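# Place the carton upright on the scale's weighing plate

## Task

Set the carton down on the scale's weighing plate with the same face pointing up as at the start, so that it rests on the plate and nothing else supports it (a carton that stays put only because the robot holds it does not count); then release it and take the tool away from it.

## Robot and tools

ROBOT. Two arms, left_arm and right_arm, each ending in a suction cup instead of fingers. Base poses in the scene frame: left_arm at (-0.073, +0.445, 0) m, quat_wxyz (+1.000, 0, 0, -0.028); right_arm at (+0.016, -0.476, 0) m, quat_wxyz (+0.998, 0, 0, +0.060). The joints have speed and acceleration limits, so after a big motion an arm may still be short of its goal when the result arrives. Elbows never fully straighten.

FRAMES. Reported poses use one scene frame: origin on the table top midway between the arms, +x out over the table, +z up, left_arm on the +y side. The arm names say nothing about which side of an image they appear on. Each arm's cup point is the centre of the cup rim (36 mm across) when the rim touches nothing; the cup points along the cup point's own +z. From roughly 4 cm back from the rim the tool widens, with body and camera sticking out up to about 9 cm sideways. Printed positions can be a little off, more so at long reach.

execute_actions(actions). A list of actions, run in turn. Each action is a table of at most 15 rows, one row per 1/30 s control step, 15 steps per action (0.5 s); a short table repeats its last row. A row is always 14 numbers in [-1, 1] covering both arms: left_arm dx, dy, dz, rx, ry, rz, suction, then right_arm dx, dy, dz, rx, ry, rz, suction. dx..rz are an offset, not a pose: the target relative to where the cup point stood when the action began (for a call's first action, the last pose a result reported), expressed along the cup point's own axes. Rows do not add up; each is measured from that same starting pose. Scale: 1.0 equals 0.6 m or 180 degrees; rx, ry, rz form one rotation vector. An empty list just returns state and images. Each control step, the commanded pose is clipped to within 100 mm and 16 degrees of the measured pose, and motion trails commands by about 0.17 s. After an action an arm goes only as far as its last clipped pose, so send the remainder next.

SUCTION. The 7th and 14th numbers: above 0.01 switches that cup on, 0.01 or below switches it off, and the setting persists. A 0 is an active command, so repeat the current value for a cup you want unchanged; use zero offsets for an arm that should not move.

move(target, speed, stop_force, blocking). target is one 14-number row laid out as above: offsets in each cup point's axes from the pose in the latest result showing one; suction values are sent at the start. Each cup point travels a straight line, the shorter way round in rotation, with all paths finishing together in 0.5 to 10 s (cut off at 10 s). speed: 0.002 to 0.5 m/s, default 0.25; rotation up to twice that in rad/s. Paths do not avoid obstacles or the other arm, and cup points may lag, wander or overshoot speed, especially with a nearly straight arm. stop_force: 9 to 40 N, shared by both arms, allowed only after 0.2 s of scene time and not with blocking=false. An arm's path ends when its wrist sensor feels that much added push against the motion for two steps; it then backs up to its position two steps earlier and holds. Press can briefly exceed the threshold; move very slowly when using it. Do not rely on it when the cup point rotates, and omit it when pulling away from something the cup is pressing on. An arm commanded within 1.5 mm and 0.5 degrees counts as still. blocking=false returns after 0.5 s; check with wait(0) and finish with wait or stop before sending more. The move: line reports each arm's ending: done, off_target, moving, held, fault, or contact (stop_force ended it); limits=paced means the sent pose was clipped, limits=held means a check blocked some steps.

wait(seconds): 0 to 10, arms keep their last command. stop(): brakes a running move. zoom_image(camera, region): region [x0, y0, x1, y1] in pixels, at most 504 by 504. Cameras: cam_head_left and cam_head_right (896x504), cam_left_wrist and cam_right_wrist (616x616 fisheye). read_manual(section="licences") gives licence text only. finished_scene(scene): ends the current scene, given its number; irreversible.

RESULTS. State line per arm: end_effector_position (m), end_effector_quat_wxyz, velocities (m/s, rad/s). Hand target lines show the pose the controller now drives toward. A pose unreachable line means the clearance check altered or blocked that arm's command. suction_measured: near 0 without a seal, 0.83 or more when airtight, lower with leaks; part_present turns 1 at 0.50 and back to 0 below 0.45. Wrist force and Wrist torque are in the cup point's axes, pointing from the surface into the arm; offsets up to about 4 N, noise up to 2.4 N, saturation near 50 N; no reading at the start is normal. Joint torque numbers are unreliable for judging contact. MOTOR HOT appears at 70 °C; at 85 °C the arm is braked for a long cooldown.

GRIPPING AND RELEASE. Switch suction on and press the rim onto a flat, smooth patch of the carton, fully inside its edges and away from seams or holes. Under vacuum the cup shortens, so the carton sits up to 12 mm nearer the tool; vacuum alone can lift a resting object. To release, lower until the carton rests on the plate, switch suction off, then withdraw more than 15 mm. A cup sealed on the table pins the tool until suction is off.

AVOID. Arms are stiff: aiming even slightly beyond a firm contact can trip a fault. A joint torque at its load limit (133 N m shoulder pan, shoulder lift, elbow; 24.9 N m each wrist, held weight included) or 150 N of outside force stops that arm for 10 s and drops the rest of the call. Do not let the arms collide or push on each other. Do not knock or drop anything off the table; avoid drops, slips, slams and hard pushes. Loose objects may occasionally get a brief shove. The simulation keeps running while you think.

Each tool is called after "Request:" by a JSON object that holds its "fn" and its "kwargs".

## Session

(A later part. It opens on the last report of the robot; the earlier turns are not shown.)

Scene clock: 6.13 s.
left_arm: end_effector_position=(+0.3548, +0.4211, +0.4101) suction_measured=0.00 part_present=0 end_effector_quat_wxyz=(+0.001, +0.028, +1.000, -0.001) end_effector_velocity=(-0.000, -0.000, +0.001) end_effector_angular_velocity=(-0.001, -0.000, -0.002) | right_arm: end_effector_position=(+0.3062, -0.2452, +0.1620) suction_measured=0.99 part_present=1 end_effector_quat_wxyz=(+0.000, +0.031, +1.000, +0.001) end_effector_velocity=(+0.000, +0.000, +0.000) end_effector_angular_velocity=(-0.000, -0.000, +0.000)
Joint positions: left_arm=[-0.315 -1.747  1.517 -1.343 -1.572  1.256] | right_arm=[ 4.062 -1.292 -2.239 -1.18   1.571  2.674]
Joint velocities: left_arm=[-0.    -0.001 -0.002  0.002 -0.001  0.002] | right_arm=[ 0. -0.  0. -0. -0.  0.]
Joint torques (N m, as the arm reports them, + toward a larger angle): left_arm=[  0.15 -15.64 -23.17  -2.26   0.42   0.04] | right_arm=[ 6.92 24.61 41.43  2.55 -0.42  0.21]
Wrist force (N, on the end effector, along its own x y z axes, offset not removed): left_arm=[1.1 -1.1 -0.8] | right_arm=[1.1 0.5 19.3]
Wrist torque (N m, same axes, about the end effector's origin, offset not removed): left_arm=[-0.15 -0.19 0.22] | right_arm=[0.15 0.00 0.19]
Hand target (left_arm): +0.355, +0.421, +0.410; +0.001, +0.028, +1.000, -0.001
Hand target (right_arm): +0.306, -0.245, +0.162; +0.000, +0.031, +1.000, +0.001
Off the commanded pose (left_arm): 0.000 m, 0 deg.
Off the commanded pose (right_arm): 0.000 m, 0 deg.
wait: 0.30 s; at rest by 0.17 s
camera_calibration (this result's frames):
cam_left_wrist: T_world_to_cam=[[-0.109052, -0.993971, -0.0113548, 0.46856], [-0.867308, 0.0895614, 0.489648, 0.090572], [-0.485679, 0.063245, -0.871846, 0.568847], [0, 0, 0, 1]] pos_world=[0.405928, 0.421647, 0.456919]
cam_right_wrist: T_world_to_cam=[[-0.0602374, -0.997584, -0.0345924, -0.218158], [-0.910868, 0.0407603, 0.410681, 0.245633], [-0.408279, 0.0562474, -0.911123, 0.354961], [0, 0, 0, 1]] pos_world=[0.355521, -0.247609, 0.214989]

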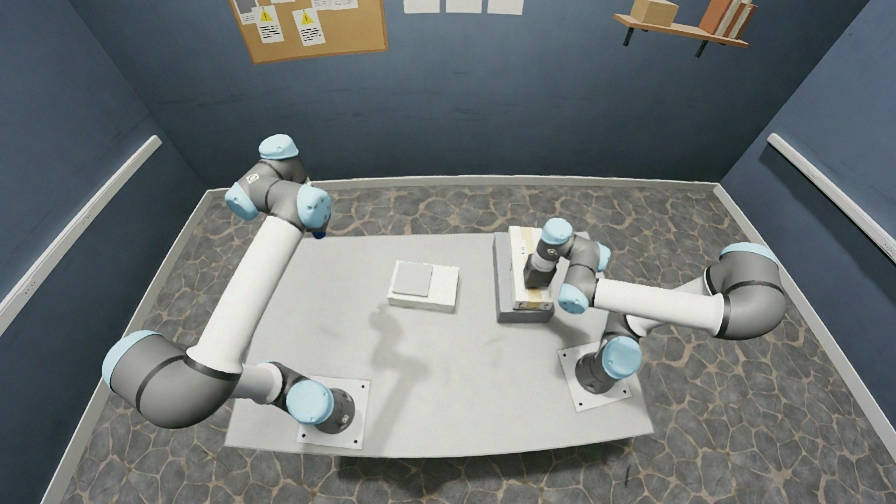

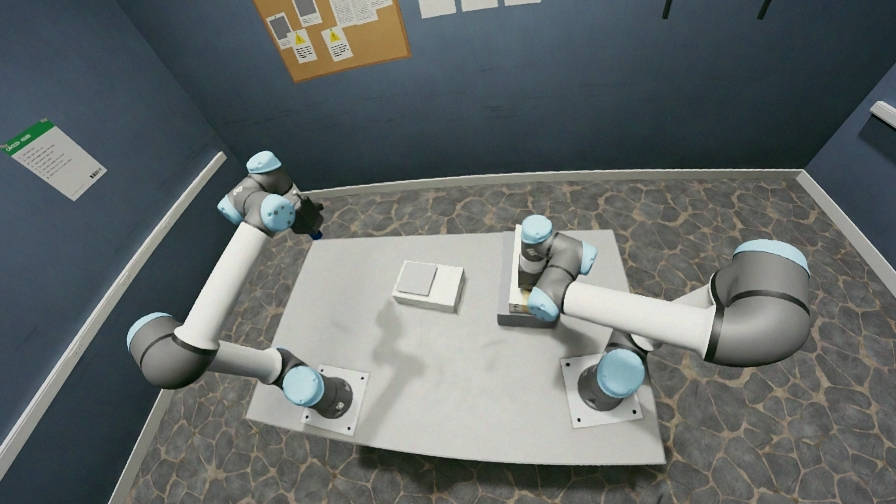

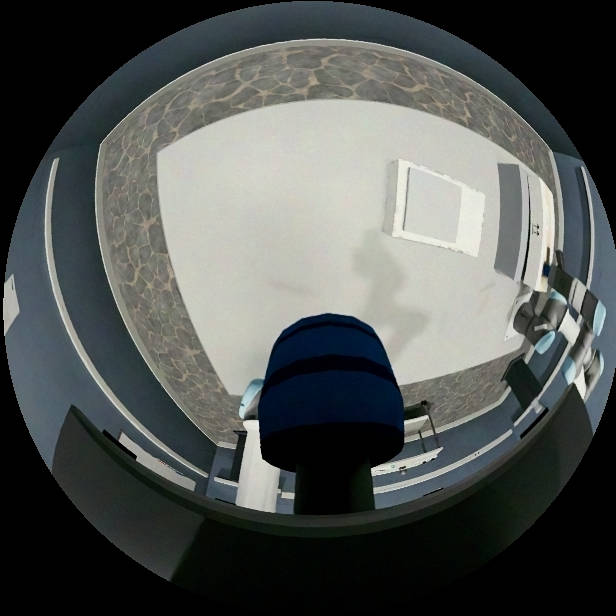

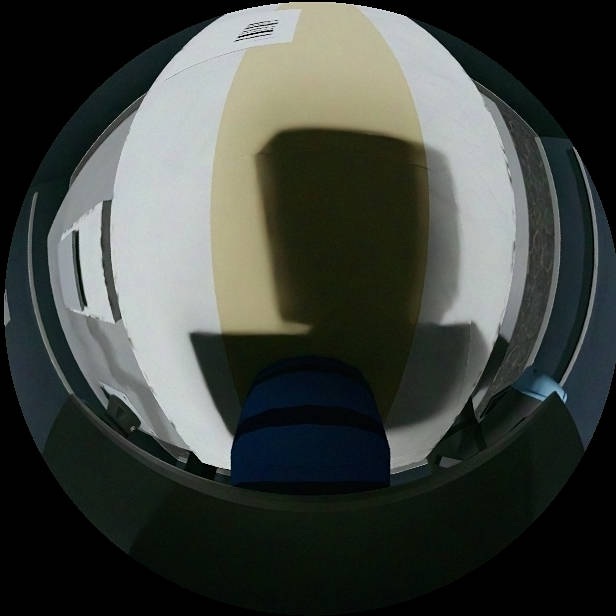

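Request:
{"fn": "zoom_image", "kwargs": {"camera": "cam_left_wrist", "region": [470, 140, 610, 320]}}

Request:
{"fn": "zoom_image", "kwargs": {"camera": "cam_head_left", "region": [470, 210, 610, 340]}}

Request:
{"fn": "wait", "kwargs": {"seconds": 0}}

Region (470, 140, 610, 320) of cam_left_wrist's 616x616 image, scaled by 2.800, with more detail than that image has.

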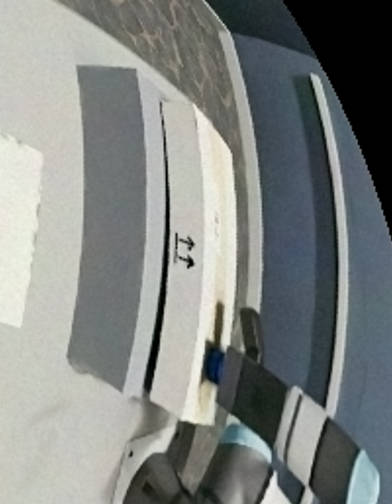

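Region (470, 210, 610, 340) of cam_head_left's 896x504 image, scaled by 3.600, with more detail than that image has; it fills the top 468 rows of this view, and the rest is white.

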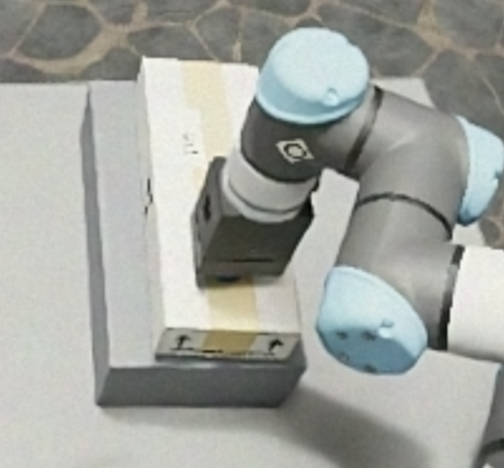

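Scene clock: 6.37 s.
left_arm: end_effector_position=(+0.3548, +0.4211, +0.4101) suction_measured=0.00 part_present=0 end_effector_quat_wxyz=(+0.001, +0.028, +1.000, -0.001) end_effector_velocity=(-0.000, -0.000, +0.000) end_effector_angular_velocity=(-0.000, -0.000, -0.000) | right_arm: end_effector_position=(+0.3062, -0.2452, +0.1620) suction_measured=0.99 part_present=1 end_effector_quat_wxyz=(+0.000, +0.031, +1.000, +0.001) end_effector_velocity=(-0.000, +0.000, -0.000) end_effector_angular_velocity=(-0.000, +0.000, +0.001)
Joint positions: left_arm=[-0.315 -1.747  1.517 -1.343 -1.572  1.256] | right_arm=[ 4.062 -1.292 -2.239 -1.18   1.571  2.674]
Joint velocities: left_arm=[-0.    -0.001  0.    -0.    -0.     0.   ] | right_arm=[ 0.001 -0.    -0.     0.     0.     0.   ]
Joint torques (N m, as the arm reports them, + toward a larger angle): left_arm=[  1.4  -14.94 -23.38  -2.34   0.41  -0.09] | right_arm=[ 7.14 23.79 41.91  2.6  -0.53  0.17]
Wrist force (N, on the end effector, along its own x y z axes, offset not removed): left_arm=[-1.2 0.9 -0.1] | right_arm=[0.0 0.3 18.4]
Wrist torque (N m, same axes, about the end effector's origin, offset not removed): left_arm=[0.15 0.06 0.18] | right_arm=[0.07 0.31 0.18]
Hand target (left_arm): +0.355, +0.421, +0.410; +0.001, +0.028, +1.000, -0.001
Hand target (right_arm): +0.306, -0.245, +0.162; +0.000, +0.031, +1.000, +0.001
Off the commanded pose (left_arm): 0.000 m, 0 deg.
Off the commanded pose (right_arm): 0.000 m, 0 deg.
camera_calibration (this result's frames):
cam_left_wrist: T_world_to_cam=[[-0.109052, -0.993971, -0.0113548, 0.46856], [-0.867309, 0.0895615, 0.489647, 0.0905719], [-0.485679, 0.063245, -0.871847, 0.568847], [0, 0, 0, 1]] pos_world=[0.405928, 0.421647, 0.456919]
cam_right_wrist: T_world_to_cam=[[-0.0602375, -0.997584, -0.0345941, -0.218157], [-0.910868, 0.0407598, 0.41068, 0.245632], [-0.408278, 0.056249, -0.911123, 0.354966], [0, 0, 0, 1]] pos_world=[0.355521, -0.247608, 0.214995]

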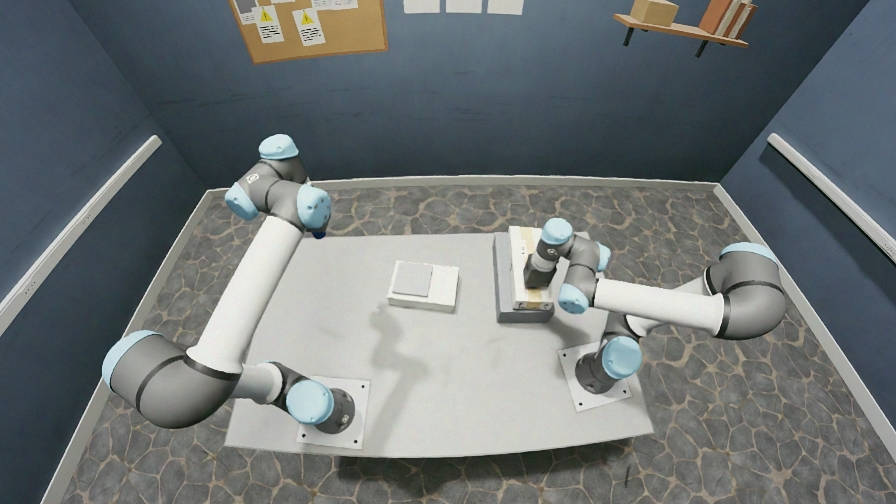

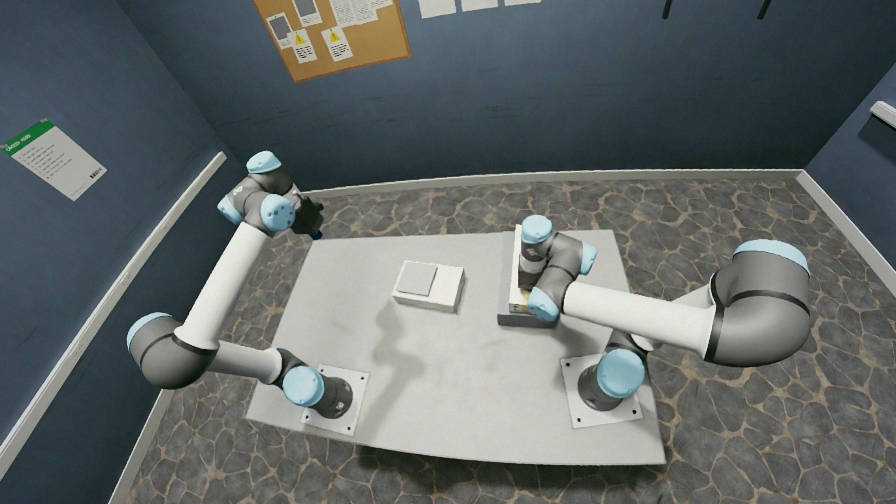

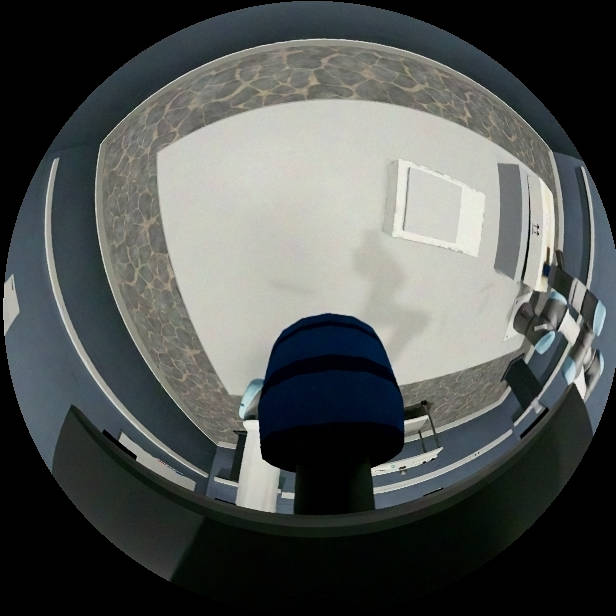

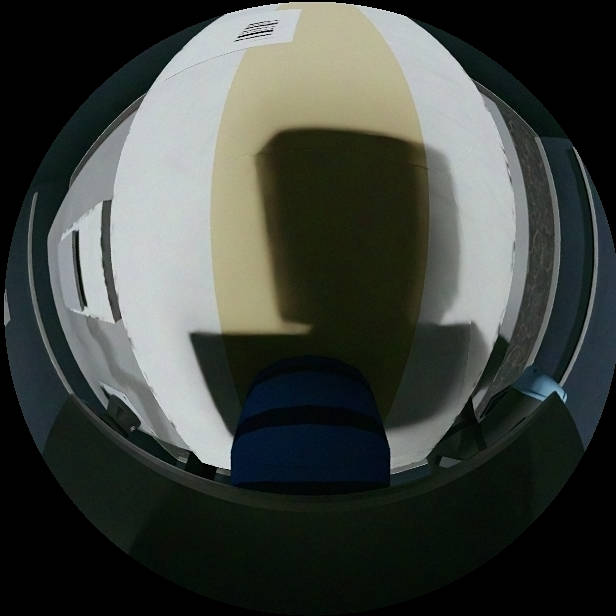

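Request:
{"fn": "wait", "kwargs": {"seconds": 0.05}}

Request:
{"fn": "wait", "kwargs": {"seconds": 0.05}}

Request:
{"fn": "wait", "kwargs": {"seconds": 0.05}}

Scene clock: 7.00 s.
left_arm: end_effector_position=(+0.3548, +0.4211, +0.4101) suction_measured=0.00 part_present=0 end_effector_quat_wxyz=(+0.001, +0.028, +1.000, -0.001) end_effector_velocity=(+0.000, +0.001, -0.001) end_effector_angular_velocity=(+0.001, +0.001, +0.001) | right_arm: end_effector_position=(+0.3062, -0.2452, +0.1620) suction_measured=0.99 part_present=1 end_effector_quat_wxyz=(+0.000, +0.031, +1.000, +0.001) end_effector_velocity=(+0.000, +0.000, -0.000) end_effector_angular_velocity=(+0.000, -0.000, +0.001)
Joint positions: left_arm=[-0.315 -1.747  1.517 -1.343 -1.572  1.256] | right_arm=[ 4.062 -1.292 -2.239 -1.18   1.571  2.674]
Joint velocities: left_arm=[0.001 0.001 0.001 0.    0.    0.   ] | right_arm=[-0.    -0.    -0.     0.    -0.    -0.001]
Joint torques (N m, as the arm reports them, + toward a larger angle): left_arm=[  1.05 -16.89 -23.46  -2.26   0.46   0.21] | right_arm=[ 6.82 24.05 41.66  2.67 -0.56  0.22]
Wrist force (N, on the end effector, along its own x y z axes, offset not removed): left_arm=[0.4 -0.8 -1.5] | right_arm=[0.3 2.5 18.9]
Wrist torque (N m, same axes, about the end effector's origin, offset not removed): left_arm=[-0.21 -0.04 0.01] | right_arm=[0.44 0.13 0.09]
Hand target (left_arm): +0.355, +0.421, +0.410; +0.001, +0.028, +1.000, -0.001
Hand target (right_arm): +0.306, -0.245, +0.162; +0.000, +0.031, +1.000, +0.001
Off the commanded pose (left_arm): 0.000 m, 0 deg.
Off the commanded pose (right_arm): 0.000 m, 0 deg.
wait: 0.07 s; at rest from the start
camera_calibration (this result's frames):
cam_left_wrist: T_world_to_cam=[[-0.109052, -0.993971, -0.0113547, 0.46856], [-0.867309, 0.0895614, 0.489647, 0.090572], [-0.485679, 0.0632448, -0.871847, 0.568847], [0, 0, 0, 1]] pos_world=[0.405928, 0.421647, 0.456919]
cam_right_wrist: T_world_to_cam=[[-0.0602375, -0.997584, -0.0345947, -0.218157], [-0.910868, 0.0407596, 0.41068, 0.245631], [-0.408277, 0.0562495, -0.911123, 0.354967], [0, 0, 0, 1]] pos_world=[0.355522, -0.247608, 0.214996]

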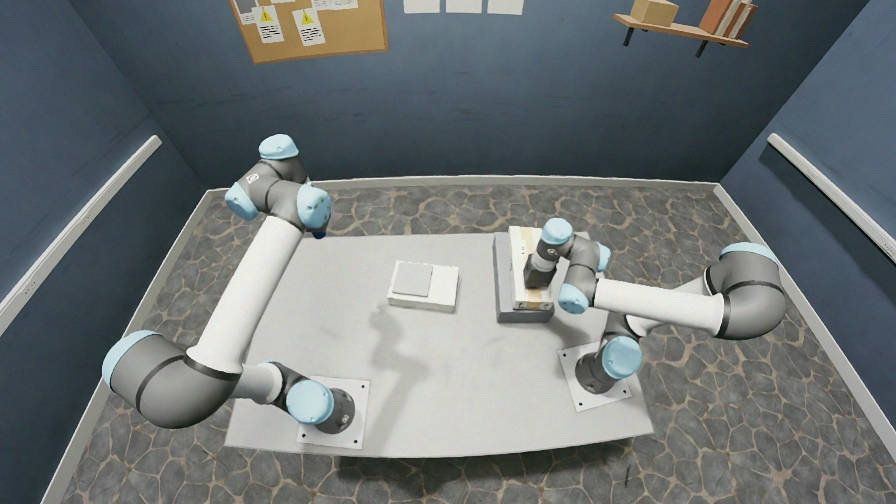

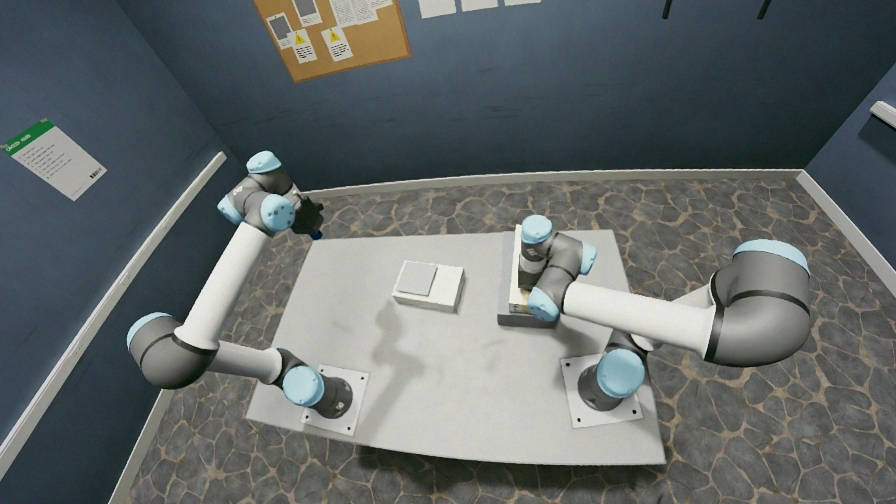

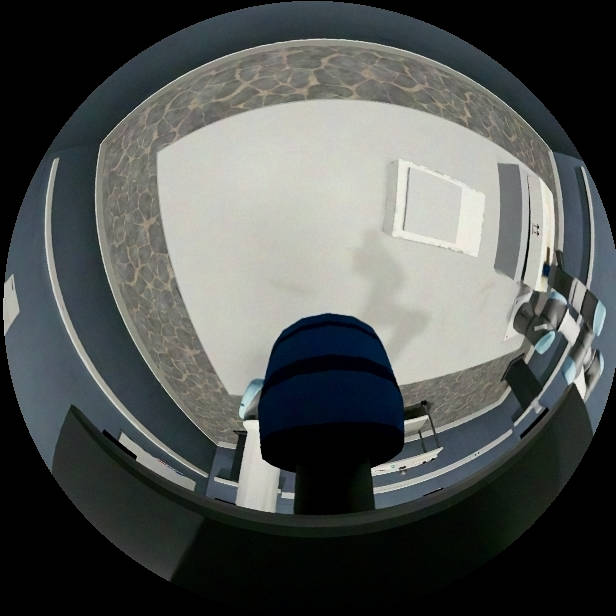

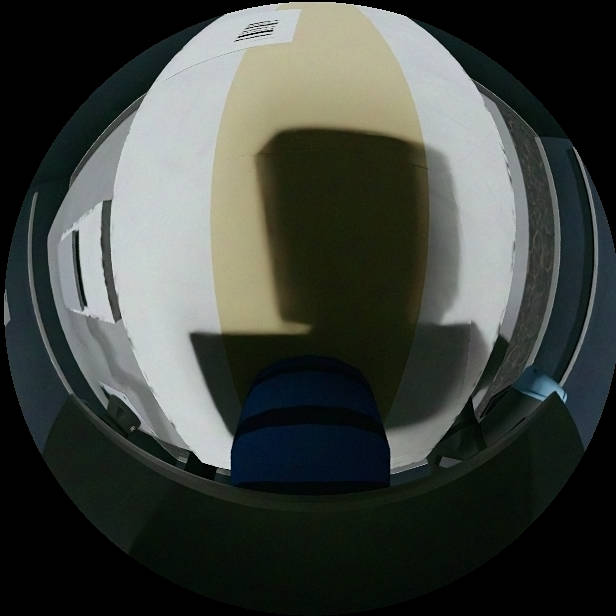

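Scene clock: 7.07 s.
left_arm: end_effector_position=(+0.3548, +0.4211, +0.4101) suction_measured=0.00 part_present=0 end_effector_quat_wxyz=(+0.001, +0.028, +1.000, -0.001) end_effector_velocity=(-0.001, +0.001, +0.000) end_effector_angular_velocity=(+0.000, -0.000, +0.001) | right_arm: end_effector_position=(+0.3062, -0.2452, +0.1620) suction_measured=0.99 part_present=1 end_effector_quat_wxyz=(+0.000, +0.031, +1.000, +0.001) end_effector_velocity=(+0.000, -0.000, -0.000) end_effector_angular_velocity=(-0.000, -0.000, -0.000)
Joint positions: left_arm=[-0.315 -1.747  1.517 -1.343 -1.572  1.256] | right_arm=[ 4.062 -1.292 -2.239 -1.18   1.571  2.674]
Joint velocities: left_arm=[ 0.001 -0.002  0.001  0.001  0.001 -0.   ] | right_arm=[-0. -0. -0.  0. -0. -0.]
Joint torques (N m, as the arm reports them, + toward a larger angle): left_arm=[  2.07 -15.91 -22.66  -2.48   0.36   0.06] | right_arm=[ 7.39 23.79 41.04  2.51 -0.62  0.26]
Wrist force (N, on the end effector, along its own x y z axes, offset not removed): left_arm=[2.6 3.3 -2.6] | right_arm=[-0.9 1.2 18.2]
Wrist torque (N m, same axes, about the end effector's origin, offset not removed): left_arm=[0.38 -0.39 0.09] | right_arm=[0.25 0.38 0.12]
Hand target (left_arm): +0.355, +0.421, +0.410; +0.001, +0.028, +1.000, -0.001
Hand target (right_arm): +0.306, -0.245, +0.162; +0.000, +0.031, +1.000, +0.001
Off the commanded pose (left_arm): 0.000 m, 0 deg.
Off the commanded pose (right_arm): 0.000 m, 0 deg.
wait: 0.07 s; no rest
camera_calibration (this result's frames):
cam_left_wrist: T_world_to_cam=[[-0.109052, -0.993971, -0.0113549, 0.46856], [-0.867309, 0.0895615, 0.489648, 0.0905719], [-0.485679, 0.0632451, -0.871847, 0.568847], [0, 0, 0, 1]] pos_world=[0.405928, 0.421647, 0.456919]
cam_right_wrist: T_world_to_cam=[[-0.0602375, -0.997584, -0.0345945, -0.218157], [-0.910868, 0.0407596, 0.41068, 0.245631], [-0.408278, 0.0562493, -0.911123, 0.354967], [0, 0, 0, 1]] pos_world=[0.355521, -0.247608, 0.214995]

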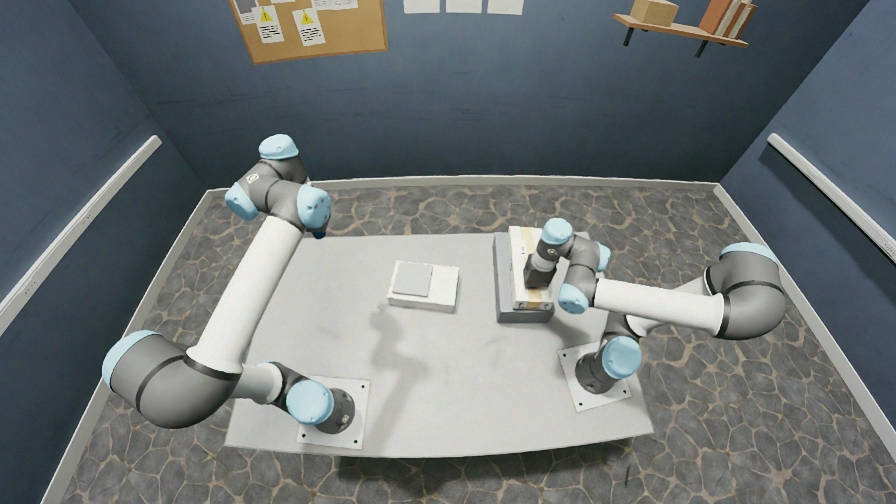

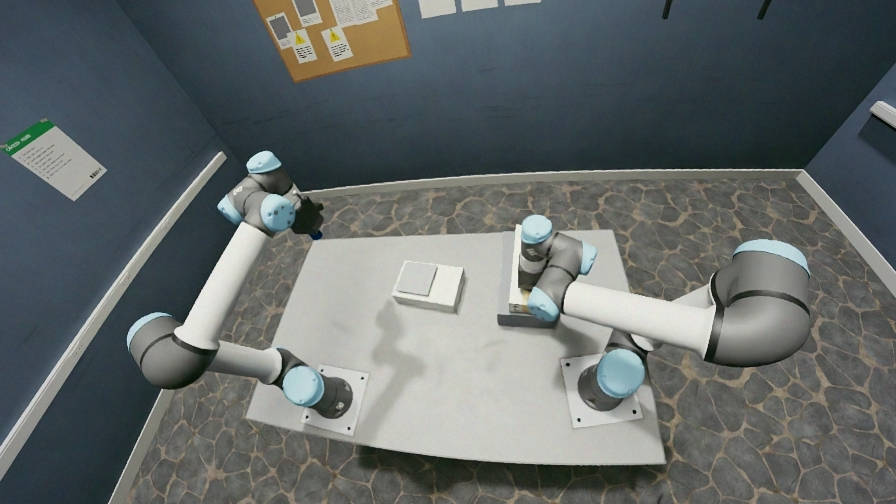

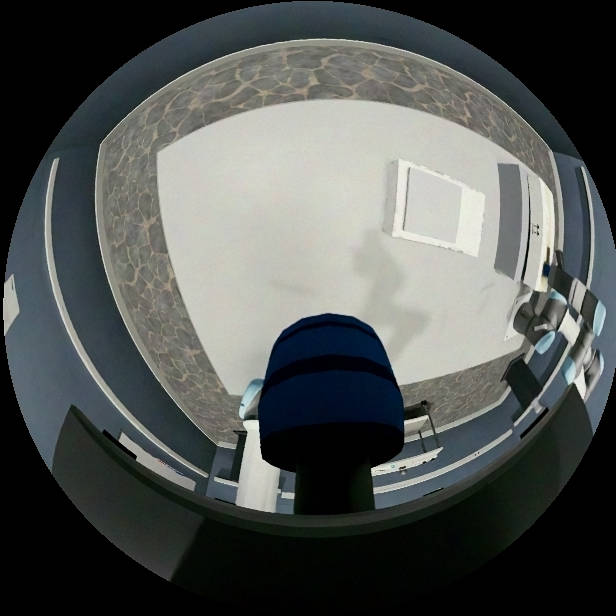

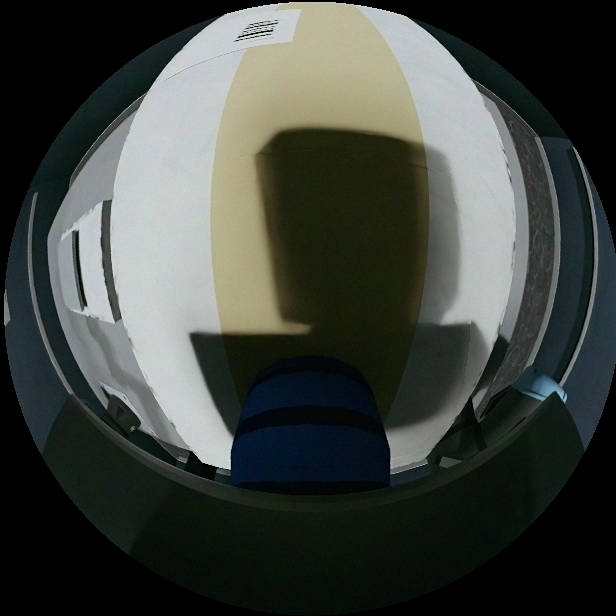

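Scene clock: 7.13 s.
left_arm: end_effector_position=(+0.3548, +0.4211, +0.4101) suction_measured=0.00 part_present=0 end_effector_quat_wxyz=(+0.001, +0.028, +1.000, -0.001) end_effector_velocity=(-0.000, +0.000, -0.000) end_effector_angular_velocity=(+0.001, +0.001, +0.001) | right_arm: end_effector_position=(+0.3062, -0.2452, +0.1620) suction_measured=0.99 part_present=1 end_effector_quat_wxyz=(+0.000, +0.031, +1.000, +0.001) end_effector_velocity=(-0.000, -0.000, -0.000) end_effector_angular_velocity=(-0.000, +0.000, +0.000)
Joint positions: left_arm=[-0.315 -1.747  1.517 -1.343 -1.572  1.256] | right_arm=[ 4.062 -1.292 -2.239 -1.18   1.571  2.674]
Joint velocities: left_arm=[ 0.     0.     0.     0.     0.001 -0.   ] | right_arm=[ 0.     0.    -0.001 -0.     0.    -0.   ]
Joint torques (N m, as the arm reports them, + toward a larger angle): left_arm=[  1.01 -16.83 -22.63  -2.29   0.49   0.22] | right_arm=[ 7.27 23.71 41.84  2.58 -0.54  0.25]
Wrist force (N, on the end effector, along its own x y z axes, offset not removed): left_arm=[2.2 0.0 -2.9] | right_arm=[-1.0 -0.5 19.2]
Wrist torque (N m, same axes, about the end effector's origin, offset not removed): left_arm=[-0.02 -0.37 -0.09] | right_arm=[0.02 0.39 0.12]
Hand target (left_arm): +0.355, +0.421, +0.410; +0.001, +0.028, +1.000, -0.001
Hand target (right_arm): +0.306, -0.245, +0.162; +0.000, +0.031, +1.000, +0.001
Off the commanded pose (left_arm): 0.000 m, 0 deg.
Off the commanded pose (right_arm): 0.000 m, 0 deg.
wait: 0.07 s; no rest
camera_calibration (this result's frames):
cam_left_wrist: T_world_to_cam=[[-0.109052, -0.993971, -0.0113548, 0.46856], [-0.867309, 0.0895614, 0.489647, 0.090572], [-0.485679, 0.0632449, -0.871847, 0.568847], [0, 0, 0, 1]] pos_world=[0.405928, 0.421647, 0.456919]
cam_right_wrist: T_world_to_cam=[[-0.0602374, -0.997584, -0.0345945, -0.218157], [-0.910868, 0.0407595, 0.41068, 0.245631], [-0.408278, 0.0562493, -0.911123, 0.354967], [0, 0, 0, 1]] pos_world=[0.355521, -0.247608, 0.214995]

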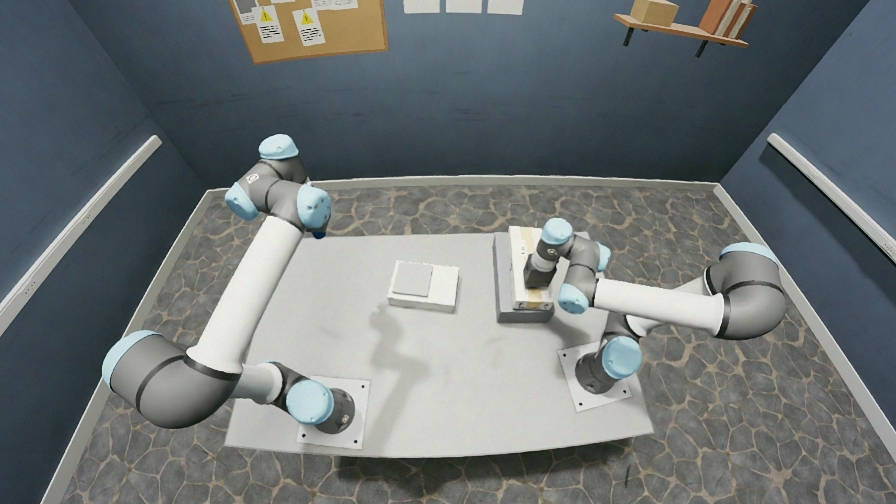

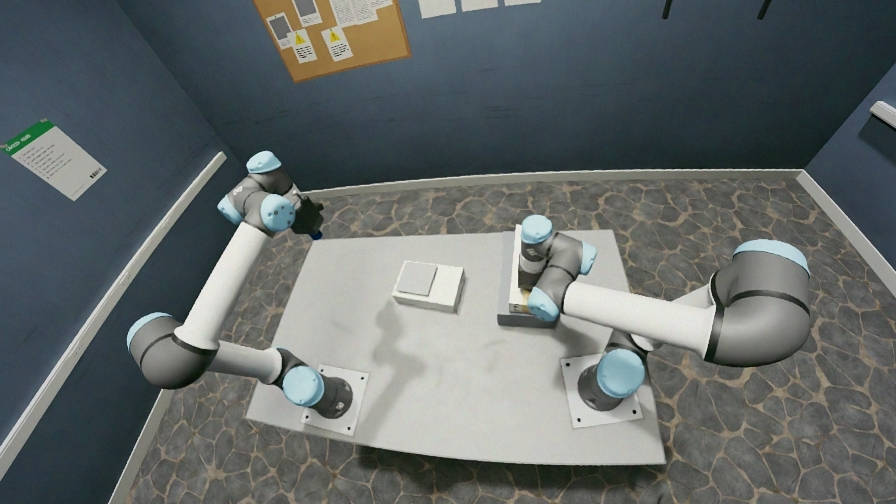

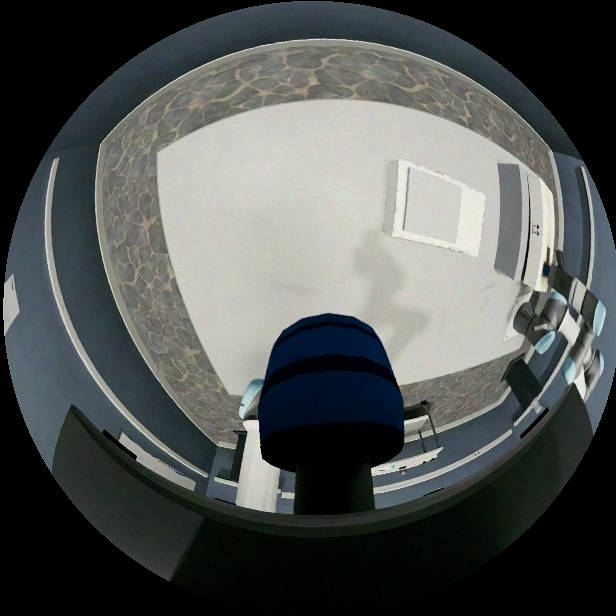

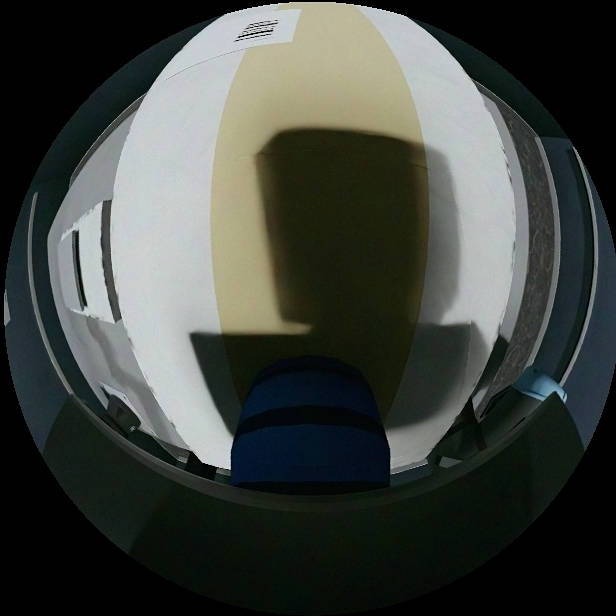

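Request:
{"fn": "move", "kwargs": {"target": [0,0,0,0,0,0,0, 0,0,-0.02,0,0,0,1], "speed": 0.03}}

Request:
{"fn": "wait", "kwargs": {"seconds": 0.3}}

Request:
{"fn": "zoom_image", "kwargs": {"camera": "cam_left_wrist", "region": [470, 140, 610, 320]}}

Scene clock: 8.33 s.
left_arm: end_effector_position=(+0.3548, +0.4211, +0.4101) suction_measured=0.00 part_present=0 end_effector_quat_wxyz=(+0.001, +0.028, +1.000, -0.001) end_effector_velocity=(+0.000, -0.000, +0.001) end_effector_angular_velocity=(-0.001, -0.001, -0.000) | right_arm: end_effector_position=(+0.3062, -0.2452, +0.1738) suction_measured=0.99 part_present=1 end_effector_quat_wxyz=(+0.000, +0.031, +1.000, +0.001) end_effector_velocity=(+0.000, -0.000, +0.002) end_effector_angular_velocity=(+0.000, -0.000, +0.000)
Joint positions: left_arm=[-0.315 -1.747  1.517 -1.343 -1.572  1.256] | right_arm=[ 4.062 -1.279 -2.215 -1.217  1.571  2.674]
Joint velocities: left_arm=[-0.     0.    -0.001 -0.    -0.     0.   ] | right_arm=[-0.001  0.002  0.004 -0.005  0.    -0.001]
Joint torques (N m, as the arm reports them, + toward a larger angle): left_arm=[  1.8  -15.93 -23.14  -2.33   0.51   0.15] | right_arm=[ 4.53 23.13 41.89  2.34 -0.39 -0.66]
Wrist force (N, on the end effector, along its own x y z axes, offset not removed): left_arm=[0.3 -1.3 0.7] | right_arm=[2.0 0.8 19.5]
Wrist torque (N m, same axes, about the end effector's origin, offset not removed): left_arm=[-0.50 -0.01 0.20] | right_arm=[0.20 0.01 0.25]
Hand target (left_arm): +0.355, +0.421, +0.410; +0.001, +0.028, +1.000, -0.001
Hand target (right_arm): +0.306, -0.245, +0.174; +0.000, +0.031, +1.000, +0.001
Off the commanded pose (left_arm): 0.000 m, 0 deg.
Off the commanded pose (right_arm): 0.000 m, 0 deg.
move: done
camera_calibration (this result's frames):
cam_left_wrist: T_world_to_cam=[[-0.109052, -0.993971, -0.0113548, 0.46856], [-0.867309, 0.0895617, 0.489647, 0.0905719], [-0.485678, 0.063245, -0.871847, 0.568847], [0, 0, 0, 1]] pos_world=[0.405928, 0.421647, 0.456919]
cam_right_wrist: T_world_to_cam=[[-0.0602375, -0.997584, -0.0346024, -0.217749], [-0.91087, 0.0407567, 0.410676, 0.240763], [-0.408274, 0.0562563, -0.911125, 0.365765], [0, 0, 0, 1]] pos_world=[0.355519, -0.247612, 0.226847]

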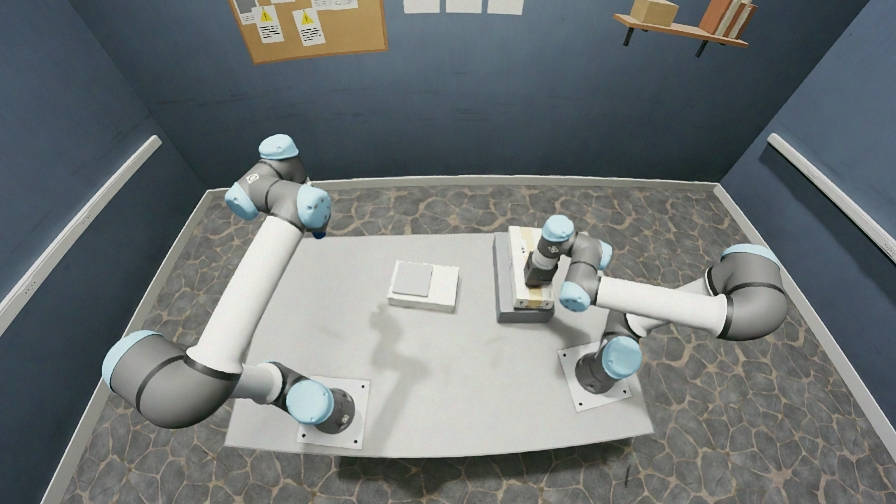

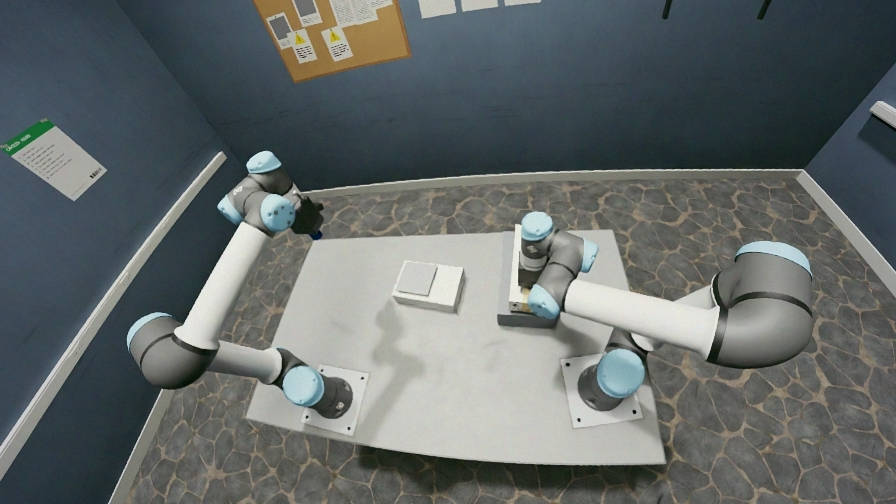

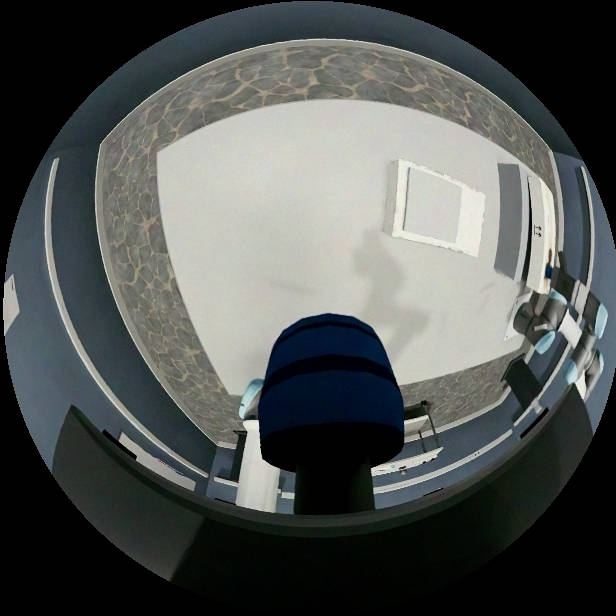

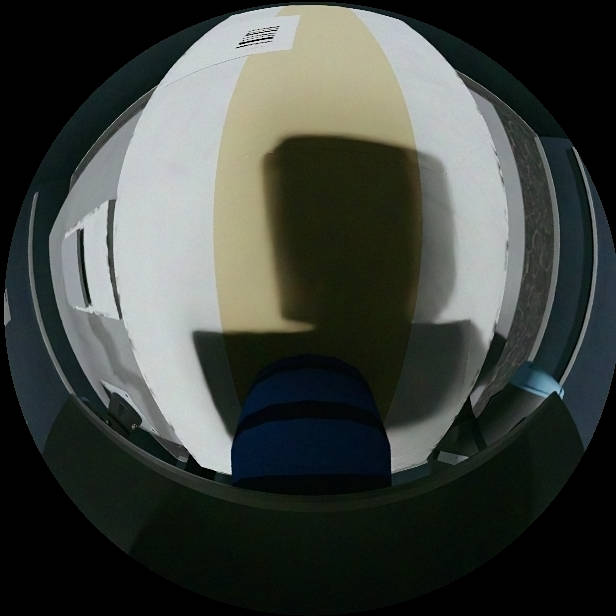

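Scene clock: 8.63 s.
left_arm: end_effector_position=(+0.3548, +0.4211, +0.4101) suction_measured=0.00 part_present=0 end_effector_quat_wxyz=(+0.001, +0.028, +1.000, -0.001) end_effector_velocity=(+0.000, +0.001, +0.000) end_effector_angular_velocity=(+0.000, -0.002, +0.002) | right_arm: end_effector_position=(+0.3062, -0.2452, +0.1740) suction_measured=0.99 part_present=1 end_effector_quat_wxyz=(+0.000, +0.031, +1.000, +0.001) end_effector_velocity=(+0.000, +0.000, +0.000) end_effector_angular_velocity=(+0.000, -0.000, +0.000)
Joint positions: left_arm=[-0.315 -1.747  1.517 -1.343 -1.572  1.256] | right_arm=[ 4.062 -1.279 -2.215 -1.217  1.571  2.674]
Joint velocities: left_arm=[ 0.001 -0.    -0.    -0.001  0.001 -0.001] | right_arm=[-0. -0.  0. -0. -0. -0.]
Joint torques (N m, as the arm reports them, + toward a larger angle): left_arm=[  1.7  -17.02 -22.5   -2.32   0.43   0.02] | right_arm=[ 4.82 23.59 43.55  2.62 -0.3  -0.63]
Wrist force (N, on the end effector, along its own x y z axes, offset not removed): left_arm=[2.6 0.0 1.8] | right_arm=[2.2 0.7 16.4]
Wrist torque (N m, same axes, about the end effector's origin, offset not removed): left_arm=[-0.01 -0.32 -0.04] | right_arm=[0.17 -0.10 0.11]
Hand target (left_arm): +0.355, +0.421, +0.410; +0.001, +0.028, +1.000, -0.001
Hand target (right_arm): +0.306, -0.245, +0.174; +0.000, +0.031, +1.000, +0.001
Off the commanded pose (left_arm): 0.000 m, 0 deg.
Off the commanded pose (right_arm): 0.000 m, 0 deg.
wait: 0.30 s; at rest by 0.17 s
camera_calibration (this result's frames):
cam_left_wrist: T_world_to_cam=[[-0.109052, -0.993971, -0.0113549, 0.46856], [-0.867309, 0.0895614, 0.489647, 0.0905721], [-0.485679, 0.063245, -0.871847, 0.568847], [0, 0, 0, 1]] pos_world=[0.405928, 0.421647, 0.456919]
cam_right_wrist: T_world_to_cam=[[-0.0602375, -0.997584, -0.0345947, -0.217745], [-0.910868, 0.0407595, 0.410679, 0.240703], [-0.408277, 0.0562495, -0.911123, 0.365897], [0, 0, 0, 1]] pos_world=[0.35552, -0.247612, 0.226992]

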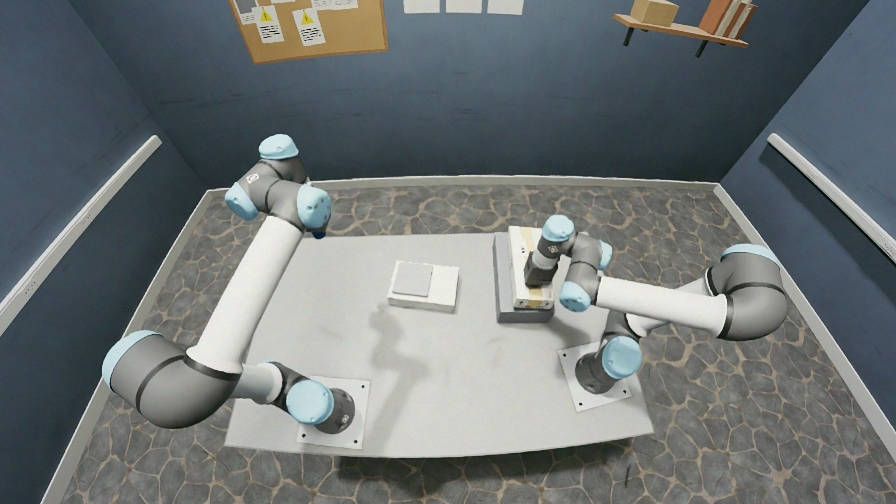

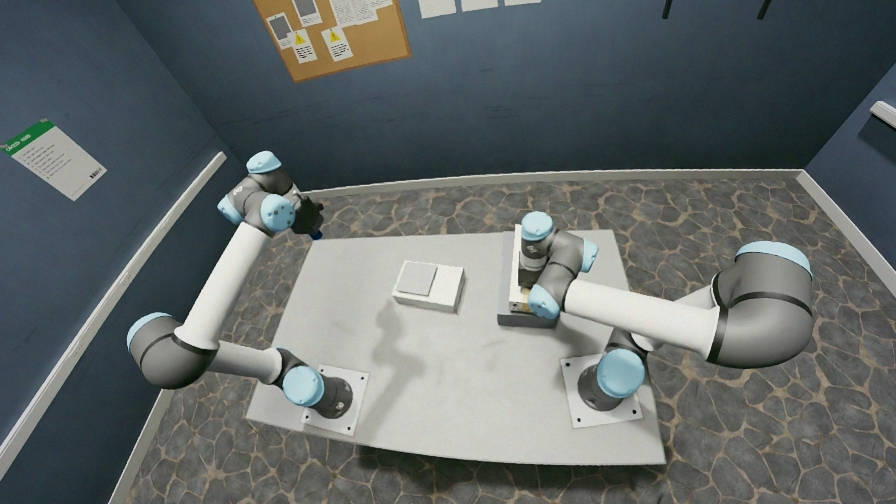

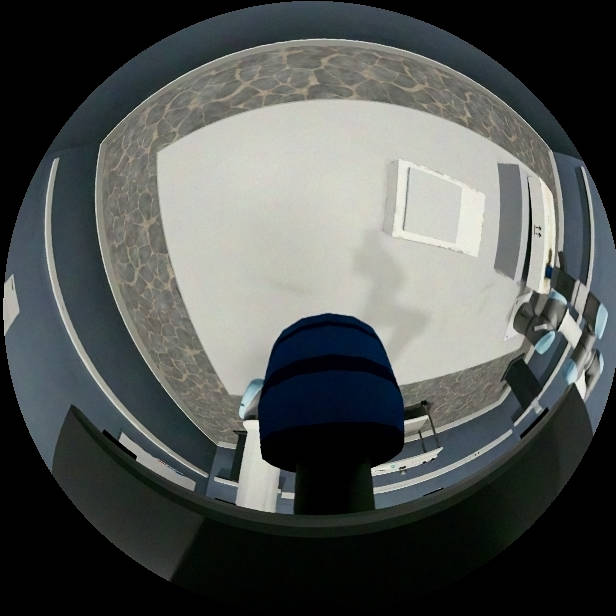

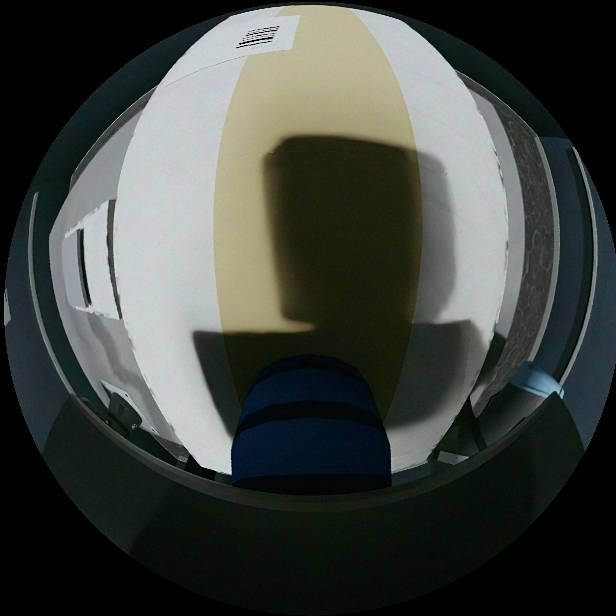

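Region (470, 140, 610, 320) of cam_left_wrist's 616x616 image, scaled by 2.800, with more detail than that image has.

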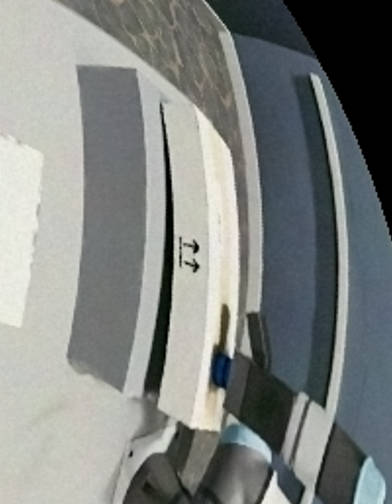

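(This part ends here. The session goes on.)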